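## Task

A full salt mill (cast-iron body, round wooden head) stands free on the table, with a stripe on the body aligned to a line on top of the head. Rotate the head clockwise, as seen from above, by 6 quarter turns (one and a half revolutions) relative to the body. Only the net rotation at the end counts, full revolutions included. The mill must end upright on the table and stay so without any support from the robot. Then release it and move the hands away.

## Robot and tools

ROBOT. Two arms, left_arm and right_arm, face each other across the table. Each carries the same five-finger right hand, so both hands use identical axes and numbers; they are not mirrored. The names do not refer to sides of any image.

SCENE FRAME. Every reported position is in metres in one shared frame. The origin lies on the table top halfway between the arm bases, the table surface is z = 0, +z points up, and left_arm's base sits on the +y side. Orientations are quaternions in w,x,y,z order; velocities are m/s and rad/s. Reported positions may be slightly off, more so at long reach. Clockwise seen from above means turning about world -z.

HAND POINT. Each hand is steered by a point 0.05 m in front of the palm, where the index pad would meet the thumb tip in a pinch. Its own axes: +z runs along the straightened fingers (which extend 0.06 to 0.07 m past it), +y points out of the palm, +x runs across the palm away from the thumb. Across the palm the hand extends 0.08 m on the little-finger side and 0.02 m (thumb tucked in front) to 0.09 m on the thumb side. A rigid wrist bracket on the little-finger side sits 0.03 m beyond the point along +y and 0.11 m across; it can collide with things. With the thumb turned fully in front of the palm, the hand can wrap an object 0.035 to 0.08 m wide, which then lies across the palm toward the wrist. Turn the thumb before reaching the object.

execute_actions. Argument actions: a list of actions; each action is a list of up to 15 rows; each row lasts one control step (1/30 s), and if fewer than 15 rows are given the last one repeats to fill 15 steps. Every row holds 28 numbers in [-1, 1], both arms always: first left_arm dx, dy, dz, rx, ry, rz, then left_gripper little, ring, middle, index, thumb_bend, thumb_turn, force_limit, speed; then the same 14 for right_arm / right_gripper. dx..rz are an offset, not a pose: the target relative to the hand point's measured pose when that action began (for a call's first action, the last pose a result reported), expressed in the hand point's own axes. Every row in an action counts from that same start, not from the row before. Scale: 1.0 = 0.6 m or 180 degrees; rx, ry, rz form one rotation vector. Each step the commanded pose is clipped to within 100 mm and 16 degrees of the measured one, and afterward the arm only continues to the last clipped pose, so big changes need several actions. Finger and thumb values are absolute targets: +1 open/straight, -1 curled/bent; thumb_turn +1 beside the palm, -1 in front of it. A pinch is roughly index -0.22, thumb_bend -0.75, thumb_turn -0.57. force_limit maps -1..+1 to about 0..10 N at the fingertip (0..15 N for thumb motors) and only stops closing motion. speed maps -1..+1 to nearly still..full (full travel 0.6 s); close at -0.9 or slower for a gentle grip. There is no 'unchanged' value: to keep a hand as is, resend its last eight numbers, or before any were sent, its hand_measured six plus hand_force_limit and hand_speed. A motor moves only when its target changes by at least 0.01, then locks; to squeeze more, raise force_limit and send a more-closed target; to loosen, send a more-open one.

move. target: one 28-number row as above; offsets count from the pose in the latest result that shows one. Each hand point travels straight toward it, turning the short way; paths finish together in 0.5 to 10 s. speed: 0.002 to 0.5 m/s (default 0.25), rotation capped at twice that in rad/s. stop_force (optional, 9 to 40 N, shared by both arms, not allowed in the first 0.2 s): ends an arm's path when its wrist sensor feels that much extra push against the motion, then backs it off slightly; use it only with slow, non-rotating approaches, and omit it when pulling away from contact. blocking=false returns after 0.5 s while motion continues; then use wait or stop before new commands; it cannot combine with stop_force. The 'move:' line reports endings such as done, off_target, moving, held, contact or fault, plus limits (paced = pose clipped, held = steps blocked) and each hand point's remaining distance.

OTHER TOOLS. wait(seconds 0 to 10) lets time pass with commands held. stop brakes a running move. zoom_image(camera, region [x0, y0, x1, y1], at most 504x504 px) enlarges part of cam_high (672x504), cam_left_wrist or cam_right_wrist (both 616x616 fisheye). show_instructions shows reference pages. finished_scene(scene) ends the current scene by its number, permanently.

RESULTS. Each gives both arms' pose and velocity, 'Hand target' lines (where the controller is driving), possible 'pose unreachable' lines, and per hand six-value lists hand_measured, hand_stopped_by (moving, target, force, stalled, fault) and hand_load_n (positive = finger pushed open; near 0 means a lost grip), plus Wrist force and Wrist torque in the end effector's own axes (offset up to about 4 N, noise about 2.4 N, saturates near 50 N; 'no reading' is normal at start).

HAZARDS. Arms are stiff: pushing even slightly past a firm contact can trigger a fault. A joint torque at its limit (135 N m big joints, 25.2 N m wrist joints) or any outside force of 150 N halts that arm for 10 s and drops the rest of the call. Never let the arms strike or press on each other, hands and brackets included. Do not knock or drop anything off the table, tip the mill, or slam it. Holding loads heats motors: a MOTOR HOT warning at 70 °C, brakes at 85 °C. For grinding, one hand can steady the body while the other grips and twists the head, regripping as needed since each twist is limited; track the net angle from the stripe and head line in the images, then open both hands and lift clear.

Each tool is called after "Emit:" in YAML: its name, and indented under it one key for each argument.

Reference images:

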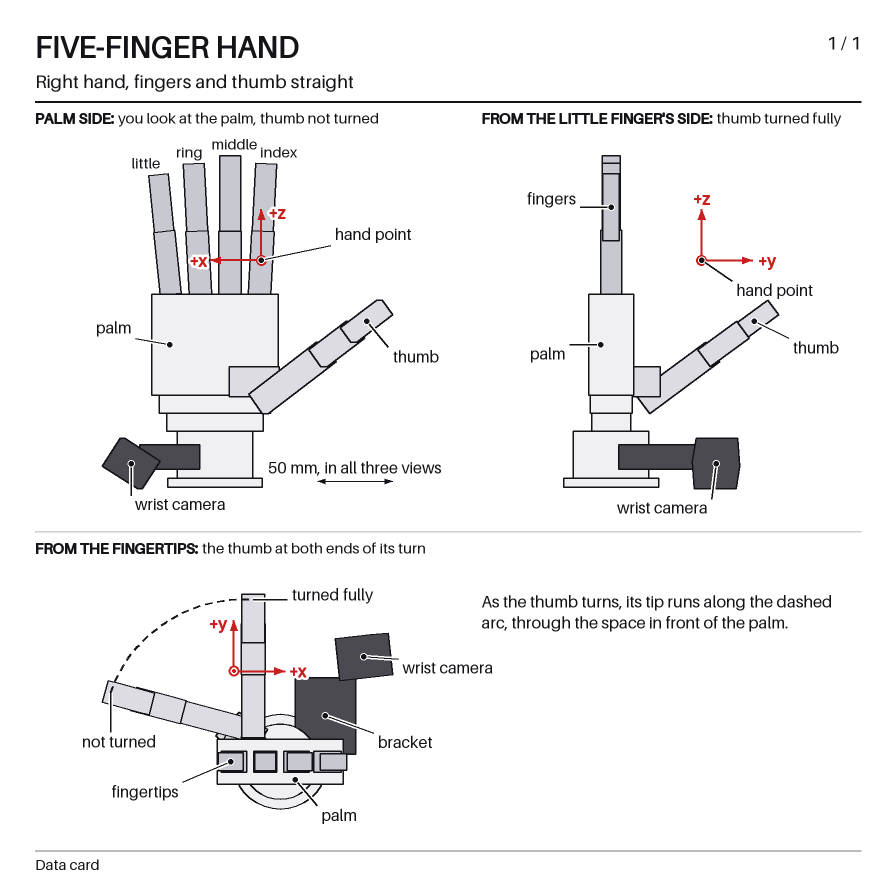

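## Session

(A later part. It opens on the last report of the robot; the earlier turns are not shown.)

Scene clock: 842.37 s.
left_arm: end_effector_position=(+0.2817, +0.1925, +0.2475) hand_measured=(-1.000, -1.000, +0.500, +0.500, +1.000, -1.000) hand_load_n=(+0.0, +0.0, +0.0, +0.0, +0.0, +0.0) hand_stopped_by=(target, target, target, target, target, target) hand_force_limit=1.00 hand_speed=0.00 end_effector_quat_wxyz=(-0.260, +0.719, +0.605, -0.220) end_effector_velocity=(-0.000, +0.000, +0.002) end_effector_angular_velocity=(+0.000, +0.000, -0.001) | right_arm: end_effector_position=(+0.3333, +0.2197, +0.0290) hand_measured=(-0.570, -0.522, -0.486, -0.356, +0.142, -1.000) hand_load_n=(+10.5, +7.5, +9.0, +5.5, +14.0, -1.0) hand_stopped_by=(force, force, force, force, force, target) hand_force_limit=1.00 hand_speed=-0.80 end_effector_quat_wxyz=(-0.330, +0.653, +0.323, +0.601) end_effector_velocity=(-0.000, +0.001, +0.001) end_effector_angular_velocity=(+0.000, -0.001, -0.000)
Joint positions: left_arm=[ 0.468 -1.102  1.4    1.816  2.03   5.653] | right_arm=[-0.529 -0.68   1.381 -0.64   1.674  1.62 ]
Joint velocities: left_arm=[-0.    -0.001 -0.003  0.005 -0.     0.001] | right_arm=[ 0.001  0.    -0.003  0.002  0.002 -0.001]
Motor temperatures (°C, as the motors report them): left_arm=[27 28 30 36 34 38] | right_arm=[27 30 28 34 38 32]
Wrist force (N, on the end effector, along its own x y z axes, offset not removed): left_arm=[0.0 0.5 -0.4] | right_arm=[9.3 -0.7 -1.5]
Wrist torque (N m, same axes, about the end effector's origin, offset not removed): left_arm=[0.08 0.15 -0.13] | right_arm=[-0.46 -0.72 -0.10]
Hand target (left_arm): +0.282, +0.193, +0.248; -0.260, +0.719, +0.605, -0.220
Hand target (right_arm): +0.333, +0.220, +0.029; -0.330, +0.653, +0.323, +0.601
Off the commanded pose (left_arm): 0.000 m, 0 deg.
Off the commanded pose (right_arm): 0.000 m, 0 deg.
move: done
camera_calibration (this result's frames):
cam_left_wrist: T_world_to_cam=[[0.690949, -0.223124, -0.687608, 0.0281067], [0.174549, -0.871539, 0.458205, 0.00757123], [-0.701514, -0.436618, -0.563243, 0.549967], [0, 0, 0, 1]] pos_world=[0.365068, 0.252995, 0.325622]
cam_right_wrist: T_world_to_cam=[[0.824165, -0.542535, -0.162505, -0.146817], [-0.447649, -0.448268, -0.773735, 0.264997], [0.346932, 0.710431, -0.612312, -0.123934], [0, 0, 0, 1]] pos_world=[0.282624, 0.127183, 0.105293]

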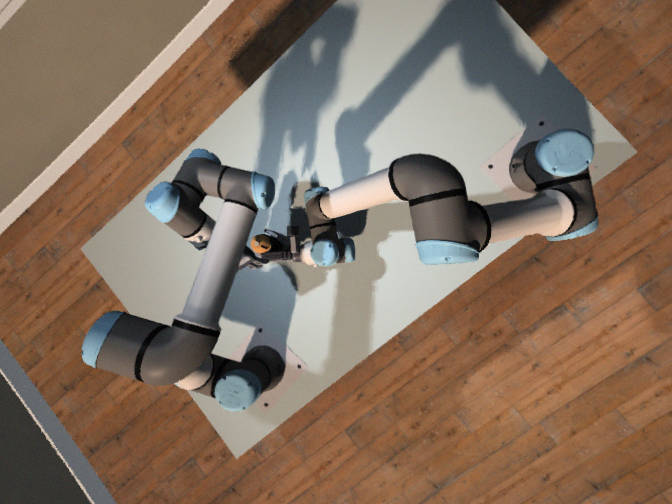

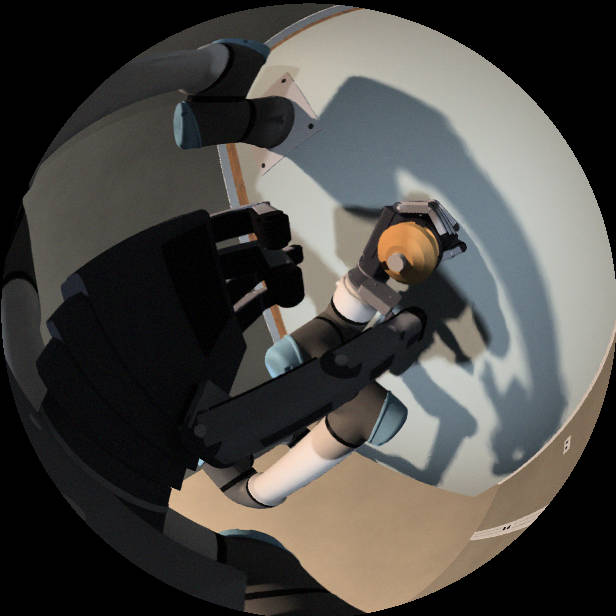

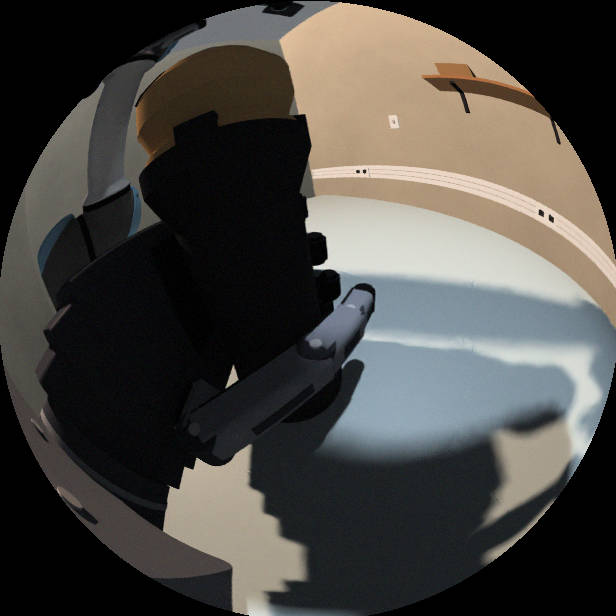

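Emit:
move:
  target: [0.246,-0.118,-0.075,0,0,0,-1,-1,0.5,0.5,1,-1,1,0, 0,0,0,0,0,0,1,1,1,1,1,-1,1,0.2]
  speed: 0.4

Emit:
move:
  target: [0,0,0,0,0,0,-1,-1,0.5,0.5,1,-1,1,0, 0.06,-0.05,-0.3,0,0,0,1,1,1,1,1,-1,1,0.2]
  speed: 0.4

Scene clock: 866.17 s.
left_arm: end_effector_position=(+0.2814, +0.3422, +0.3270) hand_measured=(-1.000, -1.000, +0.500, +0.500, +1.000, -1.000) hand_load_n=(+0.0, +0.0, +0.0, +0.0, +0.0, +0.0) hand_stopped_by=(target, target, target, target, target, target) hand_force_limit=1.00 hand_speed=0.00 end_effector_quat_wxyz=(-0.260, +0.719, +0.605, -0.221) end_effector_velocity=(+0.001, +0.001, +0.001) end_effector_angular_velocity=(-0.002, -0.001, -0.001) | right_arm: end_effector_position=(+0.3333, +0.2197, +0.0290) hand_measured=(+1.000, +1.000, +1.000, +1.000, +1.000, -1.000) hand_load_n=(+0.0, +0.0, +0.0, +0.0, +0.0, +0.0) hand_stopped_by=(target, target, target, target, target, target) hand_force_limit=1.00 hand_speed=0.20 end_effector_quat_wxyz=(-0.330, +0.653, +0.323, +0.601) end_effector_velocity=(+0.000, -0.000, -0.000) end_effector_angular_velocity=(-0.001, +0.000, -0.001)
Joint positions: left_arm=[ 0.7   -1.336  1.532  1.999  1.901  5.863] | right_arm=[-0.529 -0.68   1.381 -0.64   1.674  1.62 ]
Joint velocities: left_arm=[ 0.003 -0.001 -0.002  0.002 -0.002  0.004] | right_arm=[-0.    -0.     0.     0.001  0.001 -0.   ]
Motor temperatures (°C, as the motors report them): left_arm=[27 28 30 36 34 38] | right_arm=[27 30 28 34 38 32]
Wrist force (N, on the end effector, along its own x y z axes, offset not removed): left_arm=[0.1 0.0 0.1] | right_arm=[-1.4 -1.5 0.6]
Wrist torque (N m, same axes, about the end effector's origin, offset not removed): left_arm=[-0.01 0.06 -0.11] | right_arm=[-0.53 0.15 0.10]
Hand target (left_arm): +0.281, +0.342, +0.327; -0.260, +0.719, +0.605, -0.221
Hand target (right_arm): +0.333, +0.220, +0.029; -0.330, +0.653, +0.323, +0.601
Off the commanded pose (left_arm): 0.000 m, 0 deg.
Off the commanded pose (right_arm): 0.000 m, 0 deg.
move: done
camera_calibration (this result's frames):
cam_left_wrist: T_world_to_cam=[[0.690756, -0.223307, -0.687743, 0.116621], [0.174699, -0.871404, 0.458405, 0.101464], [-0.701667, -0.436794, -0.562916, 0.659867], [0, 0, 0, 1]] pos_world=[0.364725, 0.402684, 0.405143]
cam_right_wrist: T_world_to_cam=[[0.824163, -0.542538, -0.162503, -0.146818], [-0.447659, -0.448286, -0.773719, 0.264987], [0.346924, 0.710417, -0.612333, -0.123928], [0, 0, 0, 1]] pos_world=[0.282619, 0.127175, 0.105282]

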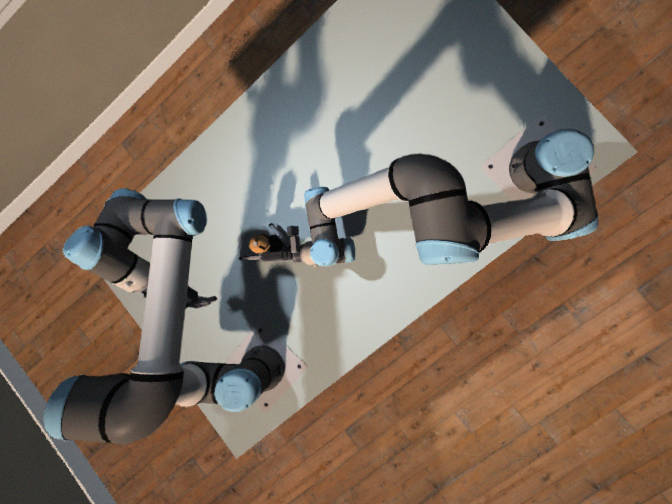

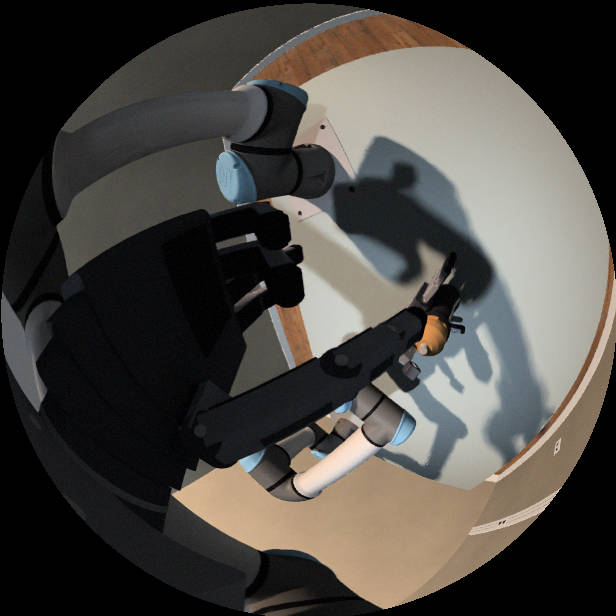

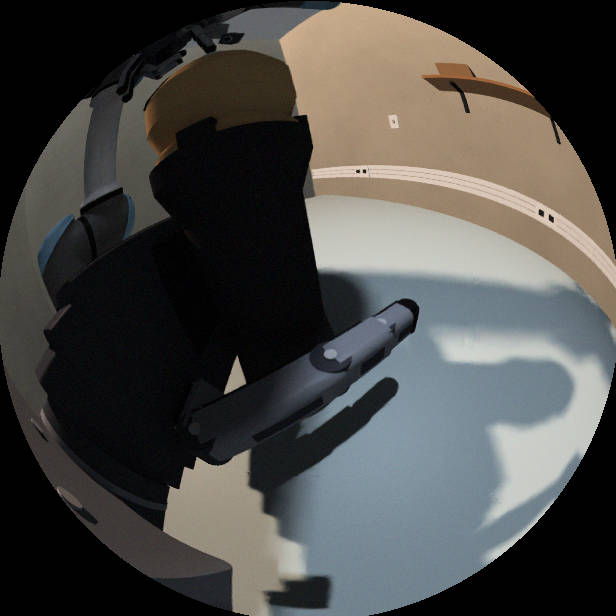

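Scene clock: 867.37 s.
left_arm: end_effector_position=(+0.2814, +0.3422, +0.3271) hand_measured=(-1.000, -1.000, +0.500, +0.500, +1.000, -1.000) hand_load_n=(+0.0, +0.0, +0.0, +0.0, +0.0, +0.0) hand_stopped_by=(target, target, target, target, target, target) hand_force_limit=1.00 hand_speed=0.00 end_effector_quat_wxyz=(-0.260, +0.719, +0.605, -0.221) end_effector_velocity=(-0.000, +0.000, +0.000) end_effector_angular_velocity=(-0.001, -0.001, -0.000) | right_arm: end_effector_position=(+0.2088, +0.0903, +0.0768) hand_measured=(+1.000, +1.000, +1.000, +1.000, +1.000, -1.000) hand_load_n=(+0.0, +0.0, +0.0, +0.0, +0.0, +0.0) hand_stopped_by=(target, target, target, target, target, target) hand_force_limit=1.00 hand_speed=0.20 end_effector_quat_wxyz=(-0.330, +0.653, +0.323, +0.601) end_effector_velocity=(-0.001, -0.002, -0.000) end_effector_angular_velocity=(-0.001, +0.001, +0.001)
Joint positions: left_arm=[ 0.7   -1.336  1.532  1.999  1.901  5.863] | right_arm=[-0.428 -1.024  1.899 -0.812  1.774  1.626]
Joint velocities: left_arm=[-0.    -0.001 -0.     0.    -0.     0.   ] | right_arm=[ 0.001 -0.003  0.005 -0.    -0.     0.001]
Motor temperatures (°C, as the motors report them): left_arm=[27 28 30 36 34 38] | right_arm=[27 30 28 34 38 32]
Wrist force (N, on the end effector, along its own x y z axes, offset not removed): left_arm=[0.2 2.6 0.1] | right_arm=[-1.1 -0.1 0.4]
Wrist torque (N m, same axes, about the end effector's origin, offset not removed): left_arm=[0.45 0.05 -0.17] | right_arm=[-0.47 0.14 0.07]
Hand target (left_arm): +0.281, +0.342, +0.327; -0.260, +0.719, +0.605, -0.221
Hand target (right_arm): +0.209, +0.090, +0.077; -0.330, +0.653, +0.323, +0.601
Off the commanded pose (left_arm): 0.000 m, 0 deg.
Off the commanded pose (right_arm): 0.000 m, 0 deg.
move: done
camera_calibration (this result's frames):
cam_left_wrist: T_world_to_cam=[[0.690795, -0.223318, -0.6877, 0.116611], [0.174698, -0.871381, 0.458449, 0.101439], [-0.701629, -0.436834, -0.562932, 0.659891], [0, 0, 0, 1]] pos_world=[0.364723, 0.402697, 0.405163]
cam_right_wrist: T_world_to_cam=[[0.824184, -0.542583, -0.162248, -0.106627], [-0.447502, -0.44838, -0.773756, 0.18819], [0.347078, 0.710324, -0.612354, 0.0404432], [0, 0, 0, 1]] pos_world=[0.158059, -0.00220142, 0.153078]

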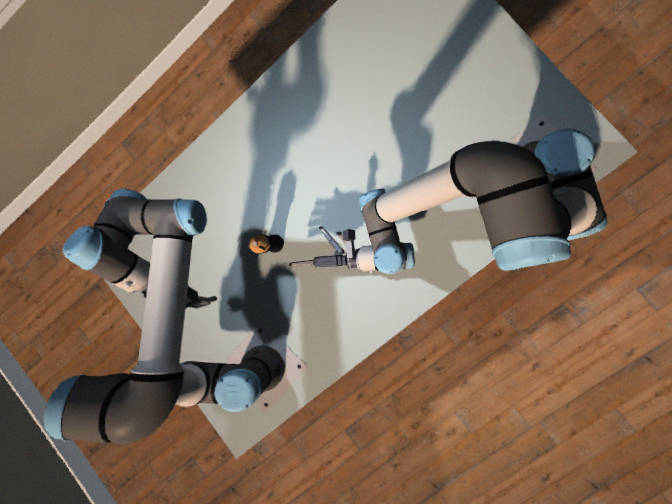

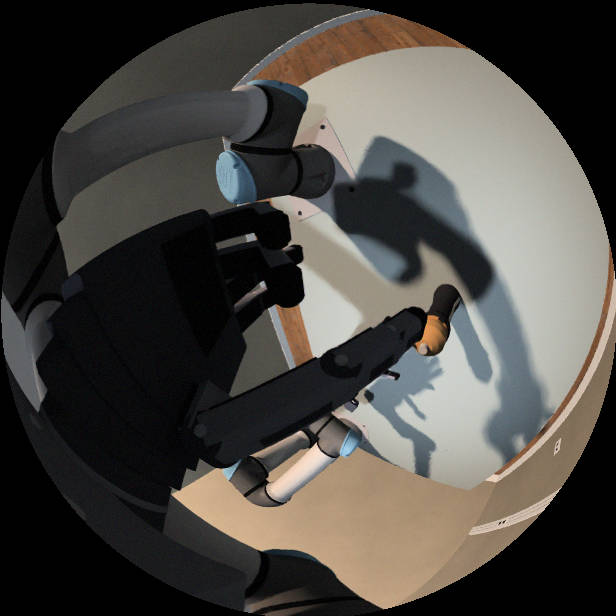

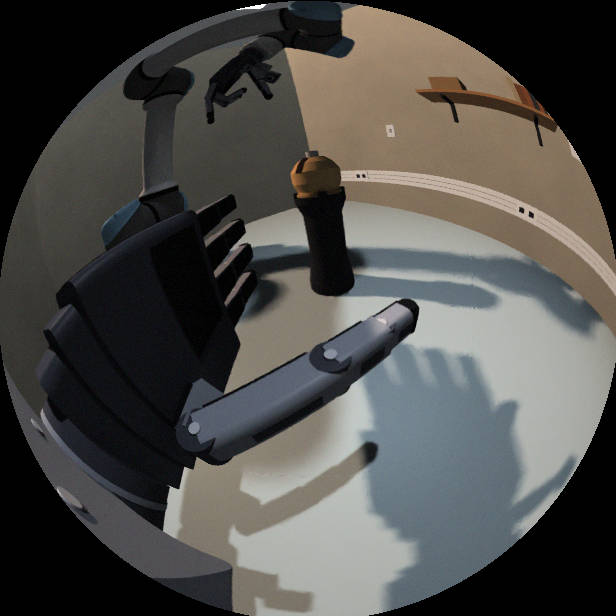

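Emit:
zoom_image:
  camera: "cam_right_wrist"
  region: [270, 140, 370, 240]

Region (270, 140, 370, 240) of cam_right_wrist's 616x616 image, scaled by 5.040, with more detail than that image has.

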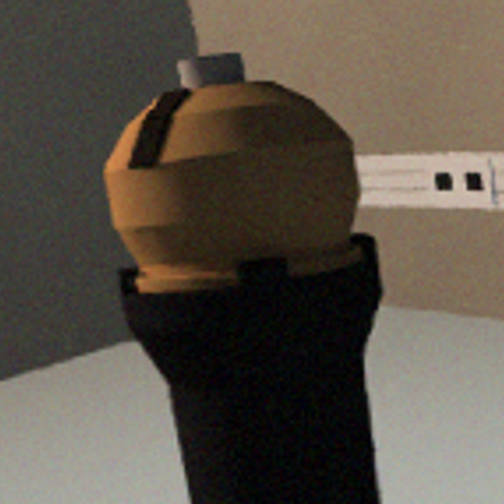

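Emit:
move:
  target: [0,0,0,0,0,0,-1,-1,0.5,0.5,1,-1,1,0, 0.05,0,-0.2,0,0,0,1,1,1,1,1,-1,1,0.2]
  speed: 0.5

Emit:
finished_scene:
  scene: 1

Scene clock: 878.73 s.
left_arm: end_effector_position=(+0.2814, +0.3422, +0.3270) hand_measured=(-1.000, -1.000, +0.500, +0.500, +1.000, -1.000) hand_load_n=(+0.0, +0.0, +0.0, +0.0, +0.0, +0.0) hand_stopped_by=(target, target, target, target, target, target) hand_force_limit=1.00 hand_speed=0.00 end_effector_quat_wxyz=(-0.260, +0.719, +0.605, -0.221) end_effector_velocity=(-0.000, +0.000, +0.000) end_effector_angular_velocity=(+0.001, +0.002, -0.000) | right_arm: end_effector_position=(+0.1426, -0.0072, +0.1138) hand_measured=(+1.000, +1.000, +1.000, +1.000, +1.000, -1.000) hand_load_n=(+0.0, +0.0, +0.0, +0.0, +0.0, +0.0) hand_stopped_by=(target, target, target, target, target, target) hand_force_limit=1.00 hand_speed=0.20 end_effector_quat_wxyz=(-0.330, +0.653, +0.323, +0.601) end_effector_velocity=(-0.001, -0.002, -0.000) end_effector_angular_velocity=(-0.002, +0.002, -0.000)
Joint positions: left_arm=[ 0.7   -1.336  1.532  1.999  1.901  5.863] | right_arm=[-0.365 -1.278  2.18  -0.839  1.837  1.63 ]
Joint velocities: left_arm=[-0.    -0.     0.001  0.001  0.     0.   ] | right_arm=[ 0.001 -0.005  0.005  0.002  0.001  0.001]
Motor temperatures (°C, as the motors report them): left_arm=[27 28 30 36 34 38] | right_arm=[27 30 28 34 38 32]
Wrist force (N, on the end effector, along its own x y z axes, offset not removed): left_arm=[0.6 0.8 0.7] | right_arm=[0.1 0.1 2.3]
Wrist torque (N m, same axes, about the end effector's origin, offset not removed): left_arm=[0.08 0.05 -0.13] | right_arm=[-0.45 -0.06 0.22]
Hand target (left_arm): +0.281, +0.342, +0.327; -0.260, +0.719, +0.605, -0.221
Hand target (right_arm): +0.142, -0.007, +0.114; -0.330, +0.653, +0.323, +0.601
Off the commanded pose (left_arm): 0.000 m, 0 deg.
Off the commanded pose (right_arm): 0.000 m, 0 deg.
move: done
camera_calibration (this result's frames):
cam_left_wrist: T_world_to_cam=[[0.690756, -0.223307, -0.687743, 0.116621], [0.174699, -0.871404, 0.458405, 0.101464], [-0.701667, -0.436794, -0.562916, 0.659867], [0, 0, 0, 1]] pos_world=[0.364725, 0.402684, 0.405143]
cam_right_wrist: T_world_to_cam=[[0.824203, -0.542605, -0.162079, -0.0989802], [-0.447383, -0.448426, -0.773798, 0.143417], [0.347186, 0.710278, -0.612346, 0.155294], [0, 0, 0, 1]] pos_world=[0.0918263, -0.0996968, 0.190027]

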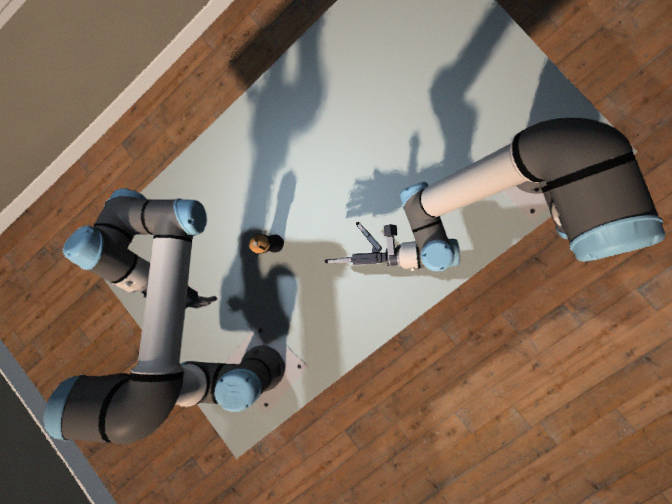

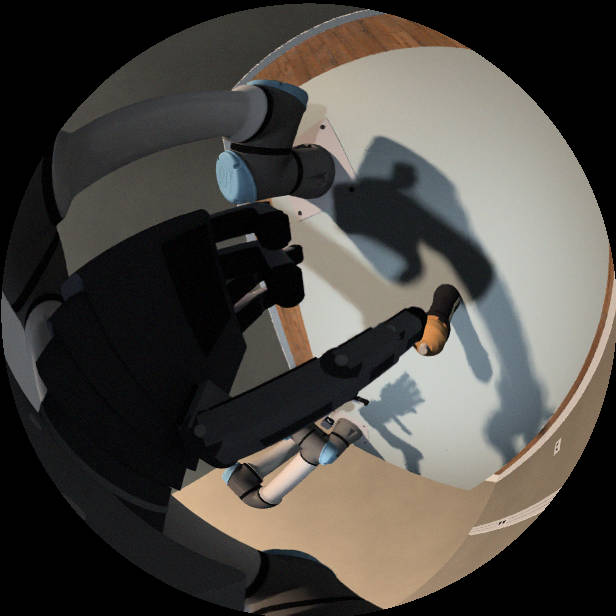

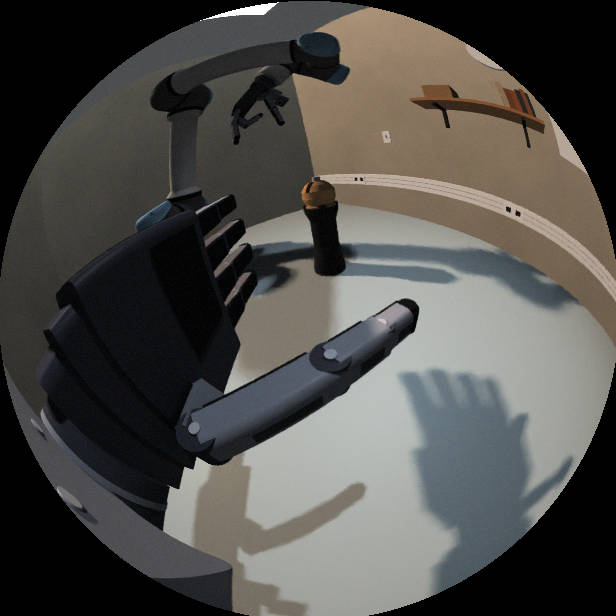

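The scene is finished: the task was done.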